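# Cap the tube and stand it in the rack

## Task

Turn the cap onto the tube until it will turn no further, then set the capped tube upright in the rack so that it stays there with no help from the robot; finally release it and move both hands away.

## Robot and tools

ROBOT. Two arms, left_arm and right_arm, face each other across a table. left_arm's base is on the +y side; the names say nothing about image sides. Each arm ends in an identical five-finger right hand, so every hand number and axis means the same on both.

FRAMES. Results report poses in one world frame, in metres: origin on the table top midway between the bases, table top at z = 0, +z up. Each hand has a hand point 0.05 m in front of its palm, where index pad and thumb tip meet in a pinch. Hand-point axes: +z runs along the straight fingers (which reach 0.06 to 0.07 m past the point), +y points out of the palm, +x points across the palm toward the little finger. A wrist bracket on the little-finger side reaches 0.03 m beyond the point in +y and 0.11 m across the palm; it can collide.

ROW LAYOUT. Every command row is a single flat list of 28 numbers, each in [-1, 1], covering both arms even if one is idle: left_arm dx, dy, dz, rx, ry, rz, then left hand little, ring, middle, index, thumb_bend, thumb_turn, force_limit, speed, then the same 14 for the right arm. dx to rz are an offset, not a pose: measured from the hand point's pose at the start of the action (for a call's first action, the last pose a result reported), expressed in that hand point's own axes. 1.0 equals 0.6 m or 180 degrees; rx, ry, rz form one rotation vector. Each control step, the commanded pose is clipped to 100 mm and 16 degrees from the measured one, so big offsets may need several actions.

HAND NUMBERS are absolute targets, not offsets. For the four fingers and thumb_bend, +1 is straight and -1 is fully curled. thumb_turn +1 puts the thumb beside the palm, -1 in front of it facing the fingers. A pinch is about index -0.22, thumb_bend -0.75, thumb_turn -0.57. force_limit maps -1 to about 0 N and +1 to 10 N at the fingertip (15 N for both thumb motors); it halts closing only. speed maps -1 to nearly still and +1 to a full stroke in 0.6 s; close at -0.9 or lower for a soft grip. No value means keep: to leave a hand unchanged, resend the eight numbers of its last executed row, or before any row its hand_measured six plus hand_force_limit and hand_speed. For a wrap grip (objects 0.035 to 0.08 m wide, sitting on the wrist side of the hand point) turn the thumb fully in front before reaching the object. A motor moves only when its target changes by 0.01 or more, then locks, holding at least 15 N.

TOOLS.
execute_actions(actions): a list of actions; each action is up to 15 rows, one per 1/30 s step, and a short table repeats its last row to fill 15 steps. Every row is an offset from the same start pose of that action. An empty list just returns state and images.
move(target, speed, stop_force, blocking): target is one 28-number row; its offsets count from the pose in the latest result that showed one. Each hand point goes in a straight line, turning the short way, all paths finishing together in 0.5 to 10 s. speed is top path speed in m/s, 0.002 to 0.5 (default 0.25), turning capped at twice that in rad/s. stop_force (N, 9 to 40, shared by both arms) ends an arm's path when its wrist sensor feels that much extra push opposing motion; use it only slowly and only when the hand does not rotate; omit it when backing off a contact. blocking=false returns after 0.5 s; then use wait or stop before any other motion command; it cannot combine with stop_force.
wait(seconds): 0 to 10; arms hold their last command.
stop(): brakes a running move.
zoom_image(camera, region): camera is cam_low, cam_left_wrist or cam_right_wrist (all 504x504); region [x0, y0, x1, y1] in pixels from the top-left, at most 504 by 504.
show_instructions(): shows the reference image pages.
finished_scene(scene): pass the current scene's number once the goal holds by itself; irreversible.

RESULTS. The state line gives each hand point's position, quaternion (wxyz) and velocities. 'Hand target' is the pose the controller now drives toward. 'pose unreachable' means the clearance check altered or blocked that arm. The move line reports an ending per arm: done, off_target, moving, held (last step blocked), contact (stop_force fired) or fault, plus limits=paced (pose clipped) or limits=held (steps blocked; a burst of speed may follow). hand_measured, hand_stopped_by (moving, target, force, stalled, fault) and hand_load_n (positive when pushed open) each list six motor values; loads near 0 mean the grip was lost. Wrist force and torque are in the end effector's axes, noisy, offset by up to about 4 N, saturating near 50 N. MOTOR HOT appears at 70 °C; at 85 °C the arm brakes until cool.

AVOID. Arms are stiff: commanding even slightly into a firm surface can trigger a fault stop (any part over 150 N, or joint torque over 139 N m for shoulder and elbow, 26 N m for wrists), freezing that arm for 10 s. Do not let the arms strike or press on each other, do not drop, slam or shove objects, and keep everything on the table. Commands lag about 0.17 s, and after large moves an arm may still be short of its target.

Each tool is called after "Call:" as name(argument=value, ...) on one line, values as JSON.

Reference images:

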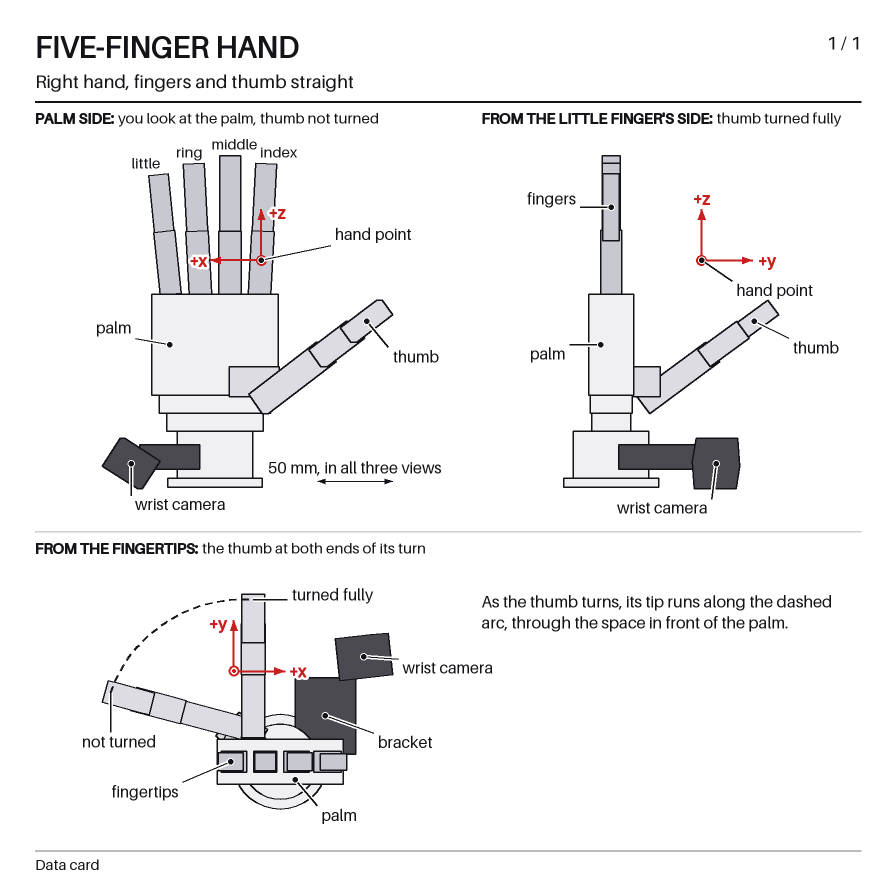

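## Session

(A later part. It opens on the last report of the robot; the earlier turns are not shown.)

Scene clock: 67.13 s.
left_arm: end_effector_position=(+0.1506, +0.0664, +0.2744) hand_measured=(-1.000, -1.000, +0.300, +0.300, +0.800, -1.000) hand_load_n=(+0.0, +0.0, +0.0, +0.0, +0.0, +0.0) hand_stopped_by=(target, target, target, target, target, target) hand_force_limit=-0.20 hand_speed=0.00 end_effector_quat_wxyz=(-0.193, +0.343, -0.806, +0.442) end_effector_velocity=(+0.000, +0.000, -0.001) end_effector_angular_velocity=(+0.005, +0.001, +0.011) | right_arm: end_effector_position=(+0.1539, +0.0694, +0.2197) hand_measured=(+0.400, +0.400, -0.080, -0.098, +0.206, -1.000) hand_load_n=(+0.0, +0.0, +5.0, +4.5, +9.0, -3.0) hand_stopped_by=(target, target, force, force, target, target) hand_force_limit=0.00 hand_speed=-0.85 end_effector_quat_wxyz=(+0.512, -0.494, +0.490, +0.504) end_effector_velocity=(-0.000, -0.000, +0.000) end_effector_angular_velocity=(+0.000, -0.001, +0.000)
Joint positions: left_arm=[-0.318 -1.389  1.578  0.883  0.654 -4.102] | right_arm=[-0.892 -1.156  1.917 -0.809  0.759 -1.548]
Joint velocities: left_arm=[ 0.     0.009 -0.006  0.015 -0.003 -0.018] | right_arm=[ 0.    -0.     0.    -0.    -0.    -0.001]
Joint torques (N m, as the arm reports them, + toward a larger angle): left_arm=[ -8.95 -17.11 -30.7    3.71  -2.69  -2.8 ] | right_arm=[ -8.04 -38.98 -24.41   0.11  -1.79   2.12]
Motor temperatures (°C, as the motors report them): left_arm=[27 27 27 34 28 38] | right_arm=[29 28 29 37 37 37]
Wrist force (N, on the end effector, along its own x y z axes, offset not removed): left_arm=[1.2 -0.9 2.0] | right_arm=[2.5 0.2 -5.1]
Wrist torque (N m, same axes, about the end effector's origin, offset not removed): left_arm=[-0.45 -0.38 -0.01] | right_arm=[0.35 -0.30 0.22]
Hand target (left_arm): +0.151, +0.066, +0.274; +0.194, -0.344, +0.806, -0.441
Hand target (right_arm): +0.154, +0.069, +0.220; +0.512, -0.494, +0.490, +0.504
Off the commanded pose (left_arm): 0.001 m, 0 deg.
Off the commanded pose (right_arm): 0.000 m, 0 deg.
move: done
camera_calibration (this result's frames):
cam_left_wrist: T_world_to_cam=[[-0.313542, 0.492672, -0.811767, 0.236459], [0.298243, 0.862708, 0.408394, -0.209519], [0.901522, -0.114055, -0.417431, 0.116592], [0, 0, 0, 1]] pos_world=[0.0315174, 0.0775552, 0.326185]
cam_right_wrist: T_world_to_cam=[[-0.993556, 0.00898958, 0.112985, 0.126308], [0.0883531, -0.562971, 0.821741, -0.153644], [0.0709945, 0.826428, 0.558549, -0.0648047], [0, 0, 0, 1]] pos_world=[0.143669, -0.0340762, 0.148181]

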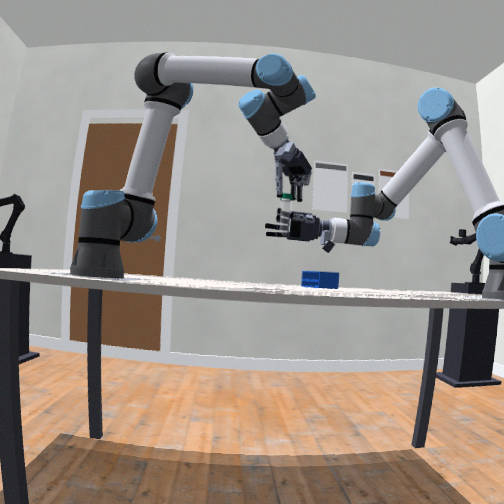

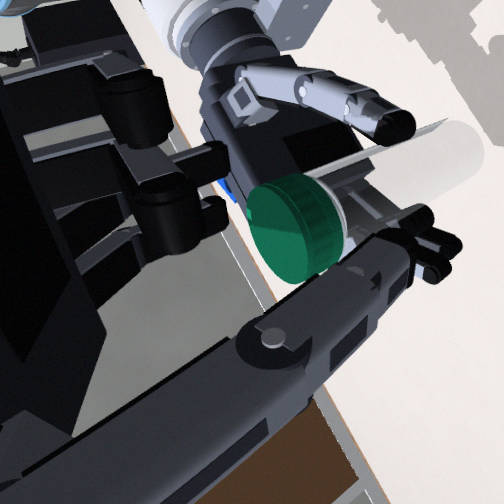

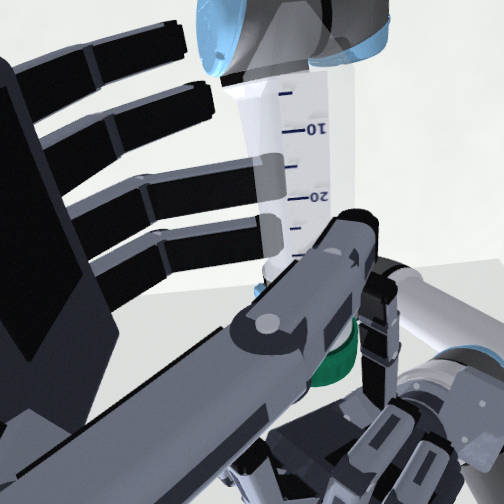

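Call:
move(target=[0.0017,0,0,0,0,0,-1,-1,0,0,0.3,-1,0,-0.3,0,0,0,0,0,0,0.4,0.4,-0.4,-0.4,0.2,-1,0,-0.85])

Call:
move(target=[0,0,0,0,0,0,-1,-1,-0.4,-0.4,0.3,-1,-0.2,-0.85,0,0,0,0,0,0,0.4,0.4,-0.4,-0.4,0.2,-1,0,-0.85])

Call:
move(target=[0.0141,-0.0012,0.0043,0.003,0.211,0.134,-1,-1,-0.4,-0.4,0.3,-1,-0.2,-0.85,0,0,0,0,0,0,0.4,0.4,-0.4,-0.4,0.2,-1,0,-0.85], speed=0.15)

Call:
move(target=[0.0141,-0.0016,0.004,0.003,0.211,0.134,-1,-1,-0.4,-0.4,0.3,-1,-0.2,-0.85,0,0,0,0,0,0,0.4,0.4,-0.4,-0.4,0.2,-1,0,-0.85], speed=0.15)

Call:
move(target=[0,0,0,0,0,0,-1,-1,0.3,0.3,0.8,-1,-0.2,0,0,0,0,0,0,0,0.4,0.4,-0.4,-0.4,0.2,-1,0,-0.85])

Call:
zoom_image(camera="cam_low", region=[255,180,325,250])

Scene clock: 68.60 s.
left_arm: end_effector_position=(+0.1499, +0.0656, +0.2744) hand_measured=(-1.000, -1.000, +0.000, +0.000, +0.300, -1.000) hand_load_n=(+0.0, +0.0, +0.0, +0.0, +0.0, +0.0) hand_stopped_by=(target, target, target, target, target, target) hand_force_limit=0.00 hand_speed=-0.30 end_effector_quat_wxyz=(-0.193, +0.343, -0.806, +0.442) end_effector_velocity=(+0.000, +0.000, +0.000) end_effector_angular_velocity=(+0.000, -0.000, -0.000) | right_arm: end_effector_position=(+0.1539, +0.0694, +0.2197) hand_measured=(+0.400, +0.400, -0.080, -0.098, +0.206, -1.000) hand_load_n=(+0.0, +0.0, +5.0, +4.5, +9.0, -3.0) hand_stopped_by=(target, target, force, force, target, target) hand_force_limit=0.00 hand_speed=-0.85 end_effector_quat_wxyz=(+0.512, -0.494, +0.490, +0.504) end_effector_velocity=(+0.000, +0.000, +0.001) end_effector_angular_velocity=(+0.001, +0.002, -0.000)
Joint positions: left_arm=[-0.318 -1.386  1.576  0.884  0.654 -4.103] | right_arm=[-0.892 -1.156  1.917 -0.809  0.759 -1.548]
Joint velocities: left_arm=[ 0.  0. -0.  0.  0.  0.] | right_arm=[ 0.    -0.001 -0.    -0.     0.001  0.002]
Joint torques (N m, as the arm reports them, + toward a larger angle): left_arm=[-10.34 -16.06 -30.63  -0.23  -2.9    2.57] | right_arm=[ -8.45 -39.11 -24.32   0.27  -2.     2.07]
Motor temperatures (°C, as the motors report them): left_arm=[27 27 27 34 28 38] | right_arm=[29 28 29 37 37 37]
Wrist force (N, on the end effector, along its own x y z axes, offset not removed): left_arm=[1.3 -0.7 1.2] | right_arm=[2.3 1.8 -2.1]
Wrist torque (N m, same axes, about the end effector's origin, offset not removed): left_arm=[-0.34 -0.48 0.05] | right_arm=[0.51 0.13 0.28]
Hand target (left_arm): +0.150, +0.066, +0.274; +0.193, -0.343, +0.806, -0.442
Hand target (right_arm): +0.154, +0.069, +0.220; +0.512, -0.494, +0.490, +0.504
Off the commanded pose (left_arm): 0.000 m, 0 deg.
Off the commanded pose (right_arm): 0.000 m, 0 deg.
move: done
camera_calibration (this result's frames):
cam_left_wrist: T_world_to_cam=[[-0.31355, 0.492672, -0.811764, 0.236589], [0.29824, 0.862709, 0.408394, -0.208669], [0.901521, -0.114049, -0.417437, 0.117136], [0, 0, 0, 1]] pos_world=[0.0308157, 0.0768185, 0.326171]
cam_right_wrist: T_world_to_cam=[[-0.993556, 0.00898981, 0.112986, 0.126308], [0.0883531, -0.562971, 0.821741, -0.153644], [0.0709948, 0.826428, 0.558549, -0.0648047], [0, 0, 0, 1]] pos_world=[0.143669, -0.0340763, 0.148181]

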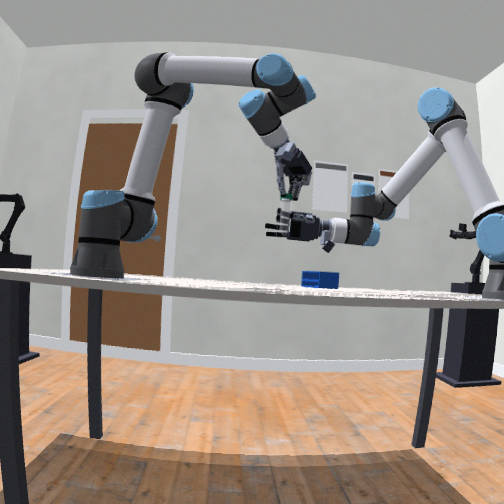

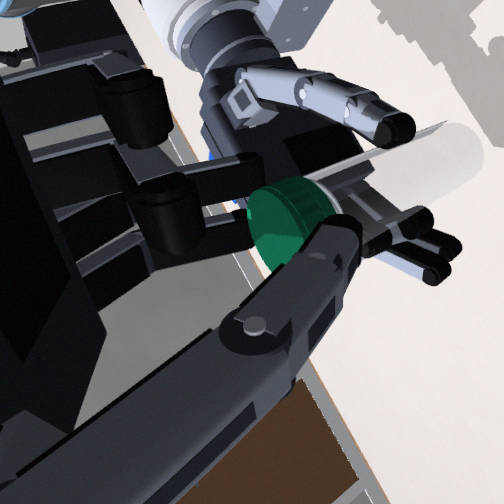

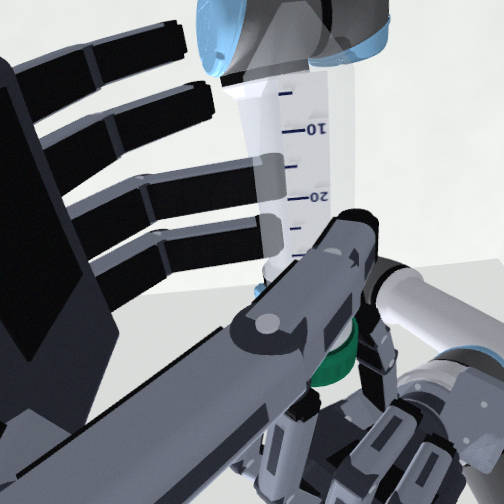

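Scene clock: 69.27 s.
left_arm: end_effector_position=(+0.1499, +0.0656, +0.2744) hand_measured=(-1.000, -1.000, -0.090, -0.098, +0.306, -1.000) hand_load_n=(+0.0, +0.0, +3.5, +5.5, +9.5, +0.0) hand_stopped_by=(target, target, force, force, target, target) hand_force_limit=-0.20 hand_speed=-0.85 end_effector_quat_wxyz=(-0.193, +0.343, -0.806, +0.442) end_effector_velocity=(+0.000, +0.000, +0.000) end_effector_angular_velocity=(-0.001, +0.001, +0.001) | right_arm: end_effector_position=(+0.1539, +0.0694, +0.2197) hand_measured=(+0.400, +0.400, -0.080, -0.098, +0.206, -1.000) hand_load_n=(+0.0, +0.0, +5.0, +4.0, +8.5, -2.0) hand_stopped_by=(target, target, force, force, target, target) hand_force_limit=0.00 hand_speed=-0.85 end_effector_quat_wxyz=(+0.512, -0.494, +0.490, +0.504) end_effector_velocity=(+0.000, +0.000, +0.000) end_effector_angular_velocity=(+0.000, -0.002, -0.002)
Joint positions: left_arm=[-0.318 -1.386  1.576  0.884  0.654 -4.103] | right_arm=[-0.892 -1.156  1.917 -0.809  0.759 -1.548]
Joint velocities: left_arm=[ 0.    -0.     0.    -0.     0.    -0.001] | right_arm=[ 0.    -0.     0.    -0.     0.002 -0.001]
Joint torques (N m, as the arm reports them, + toward a larger angle): left_arm=[ -9.41 -16.91 -29.34  -0.17  -2.42   2.49] | right_arm=[ -8.23 -39.73 -24.59   0.11  -1.85   2.09]
Motor temperatures (°C, as the motors report them): left_arm=[27 27 27 34 28 38] | right_arm=[29 28 29 37 37 37]
Wrist force (N, on the end effector, along its own x y z axes, offset not removed): left_arm=[1.6 -1.8 1.0] | right_arm=[2.2 0.2 -1.4]
Wrist torque (N m, same axes, about the end effector's origin, offset not removed): left_arm=[-0.41 -0.37 -0.03] | right_arm=[0.15 0.21 -0.07]
Hand target (left_arm): +0.150, +0.066, +0.274; +0.193, -0.343, +0.806, -0.442
Hand target (right_arm): +0.154, +0.069, +0.220; +0.512, -0.494, +0.490, +0.504
Off the commanded pose (left_arm): 0.000 m, 0 deg.
Off the commanded pose (right_arm): 0.000 m, 0 deg.
move: done
camera_calibration (this result's frames):
cam_left_wrist: T_world_to_cam=[[-0.313543, 0.492657, -0.811775, 0.236599], [0.298229, 0.862718, 0.408384, -0.208665], [0.901526, -0.114049, -0.417424, 0.117132], [0, 0, 0, 1]] pos_world=[0.0308168, 0.0768152, 0.326174]
cam_right_wrist: T_world_to_cam=[[-0.993556, 0.00898978, 0.112985, 0.126308], [0.0883529, -0.562971, 0.821741, -0.153644], [0.0709947, 0.826428, 0.558549, -0.0648047], [0, 0, 0, 1]] pos_world=[0.143669, -0.0340762, 0.148181]

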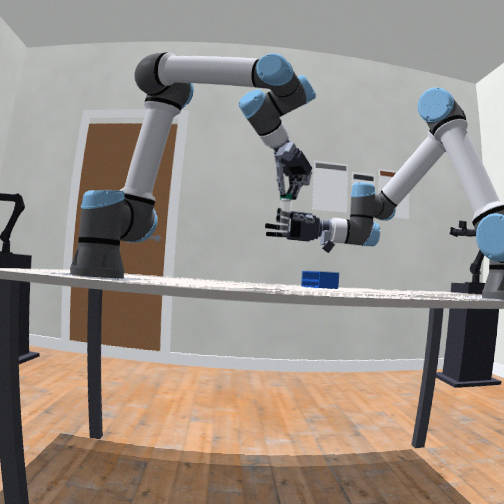

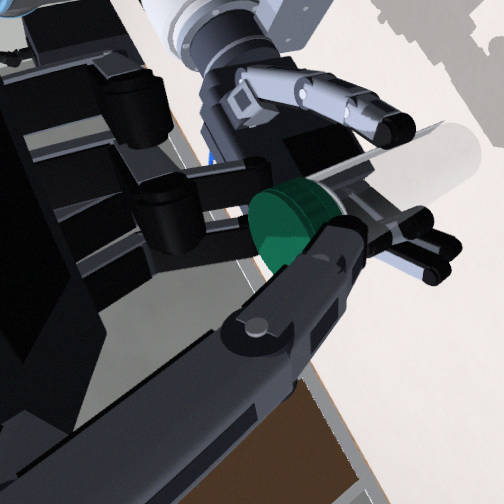

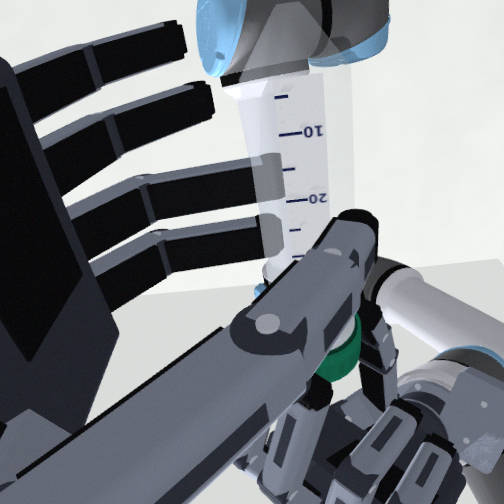

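Scene clock: 72.33 s.
left_arm: end_effector_position=(+0.1460, +0.0578, +0.2744) hand_measured=(-1.000, -1.000, -0.090, -0.098, +0.306, -1.000) hand_load_n=(+0.0, +0.0, +4.0, +6.0, +8.5, -2.5) hand_stopped_by=(target, target, force, force, target, target) hand_force_limit=-0.20 hand_speed=-0.85 end_effector_quat_wxyz=(-0.011, +0.008, -0.876, +0.483) end_effector_velocity=(-0.000, -0.001, -0.000) end_effector_angular_velocity=(+0.001, +0.003, -0.013) | right_arm: end_effector_position=(+0.1539, +0.0694, +0.2197) hand_measured=(+0.400, +0.400, -0.080, -0.098, +0.206, -1.000) hand_load_n=(+0.0, +0.0, +5.0, +5.0, +8.5, -3.0) hand_stopped_by=(target, target, force, force, target, target) hand_force_limit=0.00 hand_speed=-0.85 end_effector_quat_wxyz=(+0.512, -0.494, +0.490, +0.504) end_effector_velocity=(-0.000, +0.000, +0.000) end_effector_angular_velocity=(+0.000, -0.000, +0.000)
Joint positions: left_arm=[-0.064 -1.631  1.744  0.456  1.415 -3.226] | right_arm=[-0.892 -1.156  1.917 -0.809  0.759 -1.548]
Joint velocities: left_arm=[ 0.008  0.002 -0.002 -0.001  0.019  0.009] | right_arm=[ 0. -0. -0. -0. -0.  0.]
Joint torques (N m, as the arm reports them, + toward a larger angle): left_arm=[ 13.89  -3.45 -26.89  -0.68   1.13   3.28] | right_arm=[ -6.61 -39.56 -23.78  -0.4   -1.91   2.14]
Motor temperatures (°C, as the motors report them): left_arm=[27 27 27 34 28 38] | right_arm=[29 28 29 37 37 37]
Wrist force (N, on the end effector, along its own x y z axes, offset not removed): left_arm=[3.4 -9.2 -2.4] | right_arm=[8.8 -3.9 -2.0]
Wrist torque (N m, same axes, about the end effector's origin, offset not removed): left_arm=[-0.39 -0.34 -0.11] | right_arm=[0.10 0.27 0.00]
Hand target (left_arm): +0.146, +0.058, +0.274; +0.011, -0.008, +0.876, -0.483
Hand target (right_arm): +0.154, +0.069, +0.220; +0.512, -0.494, +0.490, +0.504
Off the commanded pose (left_arm): 0.001 m, 0 deg.
Off the commanded pose (right_arm): 0.000 m, 0 deg.
move: done
camera_calibration (this result's frames):
cam_left_wrist: T_world_to_cam=[[0.128814, 0.56867, -0.812417, 0.170433], [0.819153, 0.400722, 0.410377, -0.250603], [0.558923, -0.718356, -0.414209, 0.203778], [0, 0, 0, 1]] pos_world=[0.069432, 0.149888, 0.325711]
cam_right_wrist: T_world_to_cam=[[-0.993555, 0.00899333, 0.112993, 0.126307], [0.0883581, -0.562965, 0.821744, -0.153646], [0.0710015, 0.826432, 0.558542, -0.0648031], [0, 0, 0, 1]] pos_world=[0.14367, -0.0340776, 0.148181]

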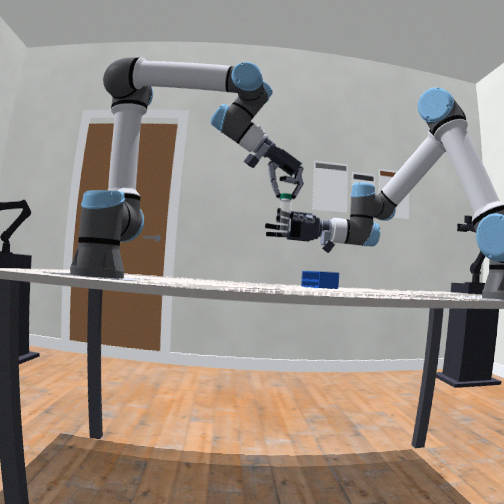

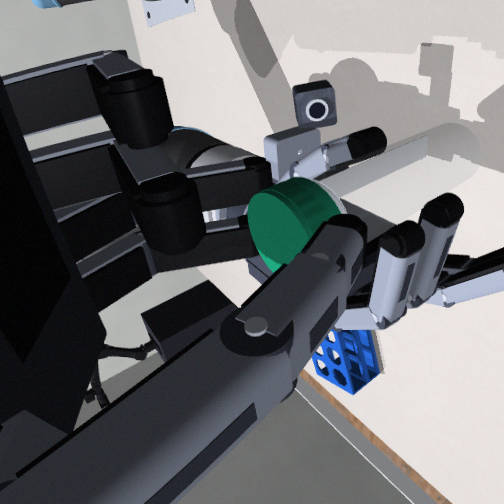

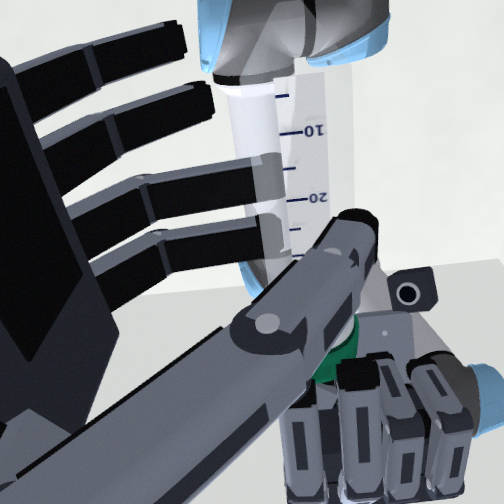

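Scene clock: 75.43 s.
left_arm: end_effector_position=(+0.1379, +0.0552, +0.2739) hand_measured=(-1.000, -1.000, -0.090, -0.098, +0.306, -1.000) hand_load_n=(+0.0, +0.0, +4.5, +6.0, +8.0, -1.5) hand_stopped_by=(target, target, force, force, target, target) hand_force_limit=-0.20 hand_speed=-0.85 end_effector_quat_wxyz=(-0.172, +0.328, +0.813, -0.450) end_effector_velocity=(+0.000, -0.000, -0.002) end_effector_angular_velocity=(+0.006, -0.000, -0.011) | right_arm: end_effector_position=(+0.1539, +0.0694, +0.2197) hand_measured=(+0.400, +0.400, -0.080, -0.098, +0.206, -1.000) hand_load_n=(+0.0, +0.0, +5.5, +5.5, +8.0, -3.5) hand_stopped_by=(target, target, force, force, target, target) hand_force_limit=0.00 hand_speed=-0.85 end_effector_quat_wxyz=(+0.512, -0.494, +0.490, +0.504) end_effector_velocity=(-0.000, -0.000, +0.000) end_effector_angular_velocity=(+0.000, +0.000, +0.001)
Joint positions: left_arm=[ 0.301 -1.387  1.528  0.695  2.337 -2.468] | right_arm=[-0.892 -1.156  1.917 -0.809  0.759 -1.548]
Joint velocities: left_arm=[ 0.003  0.011 -0.008  0.013  0.008  0.016] | right_arm=[-0.    -0.     0.    -0.    -0.002  0.001]
Joint torques (N m, as the arm reports them, + toward a larger angle): left_arm=[ 14.04 -10.97 -28.97   3.86   0.56   2.36] | right_arm=[ -4.19 -38.41 -23.43  -0.51  -1.84   2.07]
Motor temperatures (°C, as the motors report them): left_arm=[27 27 27 34 28 38] | right_arm=[29 28 29 37 37 37]
Wrist force (N, on the end effector, along its own x y z axes, offset not removed): left_arm=[3.9 -11.5 0.4] | right_arm=[11.1 -4.5 0.6]
Wrist torque (N m, same axes, about the end effector's origin, offset not removed): left_arm=[-0.31 -0.54 -0.13] | right_arm=[0.15 0.03 0.09]
Hand target (left_arm): +0.138, +0.055, +0.274; -0.172, +0.328, +0.812, -0.450
Hand target (right_arm): +0.154, +0.069, +0.220; +0.512, -0.494, +0.490, +0.504
Off the commanded pose (left_arm): 0.000 m, 0 deg.
Off the commanded pose (right_arm): 0.000 m, 0 deg.
move: done
camera_calibration (this result's frames):
cam_left_wrist: T_world_to_cam=[[0.496037, 0.311239, -0.810603, 0.135574], [0.861346, -0.294307, 0.414086, -0.21122], [-0.109686, -0.903612, -0.414071, 0.308612], [0, 0, 0, 1]] pos_world=[0.148534, 0.174506, 0.325148]
cam_right_wrist: T_world_to_cam=[[-0.993555, 0.00899611, 0.112993, 0.126309], [0.0883564, -0.562965, 0.821744, -0.153646], [0.0710037, 0.826432, 0.558542, -0.064803], [0, 0, 0, 1]] pos_world=[0.143671, -0.0340782, 0.148181]

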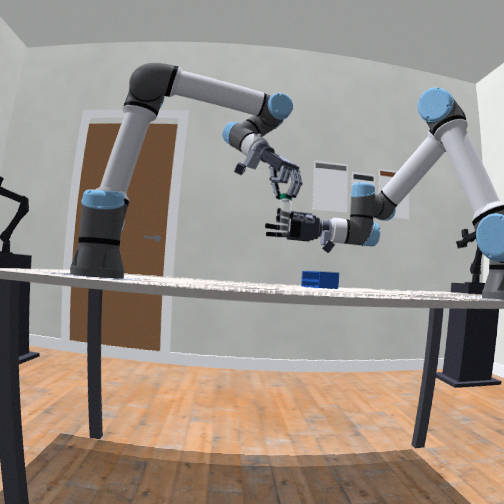

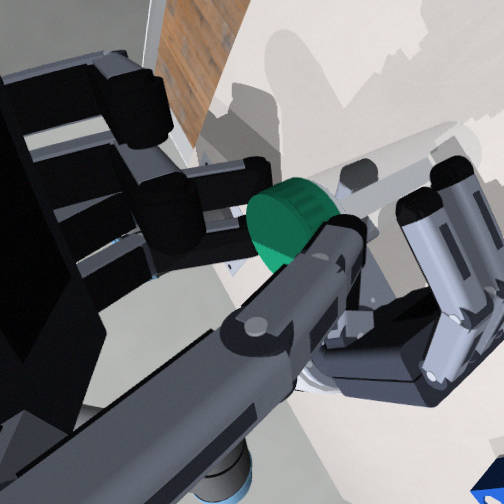

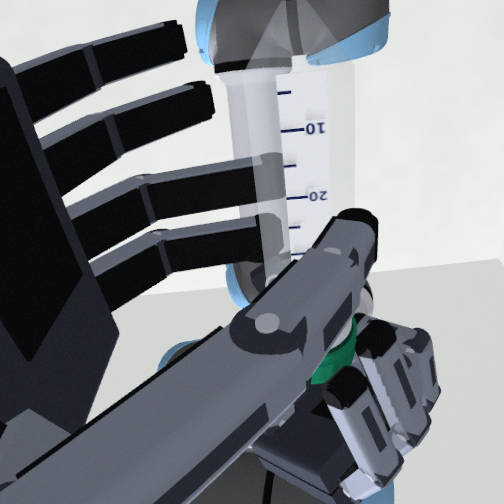

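Scene clock: 76.20 s.
left_arm: end_effector_position=(+0.1380, +0.0552, +0.2739) hand_measured=(-1.000, -1.000, +0.300, +0.300, +0.800, -1.000) hand_load_n=(+0.0, +0.0, +0.0, +0.0, +0.0, +0.0) hand_stopped_by=(target, target, target, target, target, target) hand_force_limit=-0.20 hand_speed=0.00 end_effector_quat_wxyz=(-0.172, +0.328, +0.813, -0.450) end_effector_velocity=(-0.000, -0.000, +0.000) end_effector_angular_velocity=(+0.000, +0.000, -0.000) | right_arm: end_effector_position=(+0.1539, +0.0694, +0.2197) hand_measured=(+0.400, +0.400, -0.080, -0.098, +0.206, -1.000) hand_load_n=(+0.0, +0.0, +5.0, +4.5, +9.0, -3.0) hand_stopped_by=(target, target, force, force, target, target) hand_force_limit=0.00 hand_speed=-0.85 end_effector_quat_wxyz=(+0.512, -0.494, +0.490, +0.504) end_effector_velocity=(+0.000, +0.000, -0.000) end_effector_angular_velocity=(+0.000, -0.002, -0.000)
Joint positions: left_arm=[ 0.301 -1.386  1.528  0.695  2.337 -2.468] | right_arm=[-0.892 -1.156  1.917 -0.809  0.759 -1.548]
Joint velocities: left_arm=[-0.001 -0.     0.    -0.    -0.    -0.001] | right_arm=[ 0.     0.    -0.    -0.001  0.    -0.002]
Joint torques (N m, as the arm reports them, + toward a larger angle): left_arm=[ -7.32 -38.7   -9.59  -1.    -0.84  -2.58] | right_arm=[ -3.77 -39.09 -23.17  -0.56  -1.82   2.02]
Motor temperatures (°C, as the motors report them): left_arm=[27 27 27 34 28 38] | right_arm=[29 28 29 37 37 37]
Wrist force (N, on the end effector, along its own x y z axes, offset not removed): left_arm=[2.2 -1.8 1.4] | right_arm=[-0.8 -2.7 -2.0]
Wrist torque (N m, same axes, about the end effector's origin, offset not removed): left_arm=[-0.52 -0.57 0.04] | right_arm=[-0.48 0.35 0.02]
Hand target (left_arm): +0.138, +0.055, +0.274; -0.172, +0.328, +0.813, -0.450
Hand target (right_arm): +0.154, +0.069, +0.220; +0.512, -0.494, +0.490, +0.504
Off the commanded pose (left_arm): 0.000 m, 0 deg.
Off the commanded pose (right_arm): 0.000 m, 0 deg.
move: done
camera_calibration (this result's frames):
cam_left_wrist: T_world_to_cam=[[0.495997, 0.311309, -0.810601, 0.135535], [0.861383, -0.294201, 0.414082, -0.211281], [-0.109572, -0.903622, -0.414079, 0.308615], [0, 0, 0, 1]] pos_world=[0.148585, 0.174519, 0.325143]
cam_right_wrist: T_world_to_cam=[[-0.993555, 0.00899585, 0.112992, 0.126309], [0.0883551, -0.562967, 0.821743, -0.153646], [0.0710027, 0.826431, 0.558544, -0.0648039], [0, 0, 0, 1]] pos_world=[0.143671, -0.0340782, 0.148182]

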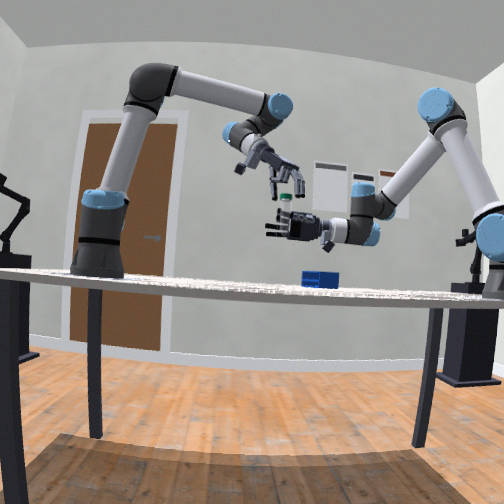

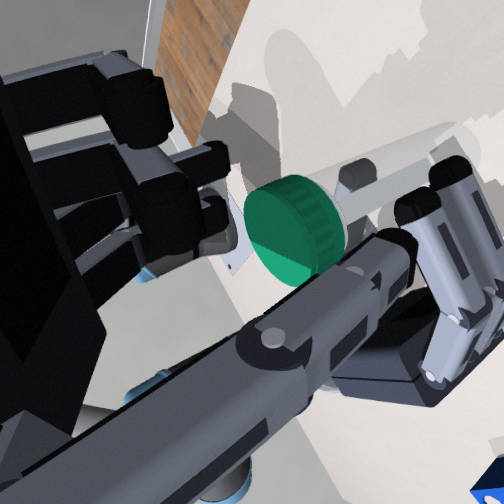

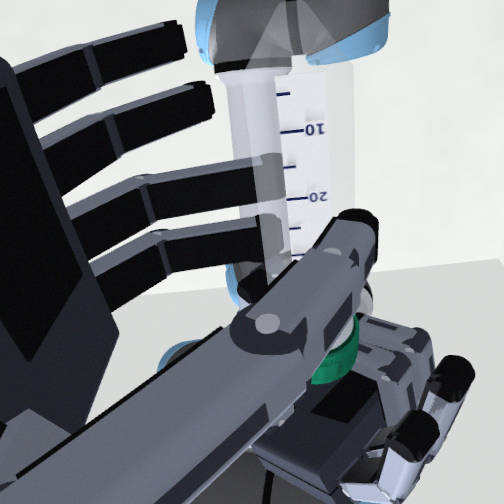

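Region (255, 180, 325, 250) of cam_low's 504x504 image, scaled by 7.200, with more detail than that image has.

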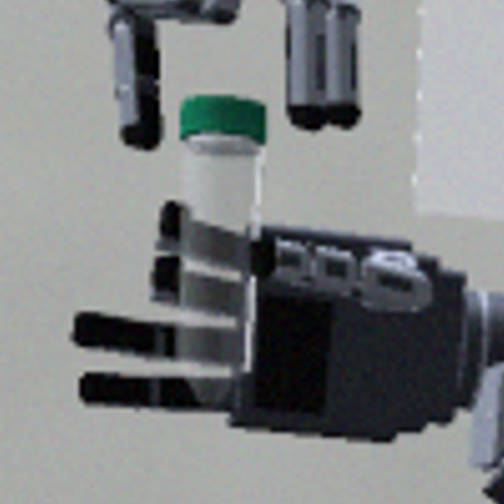

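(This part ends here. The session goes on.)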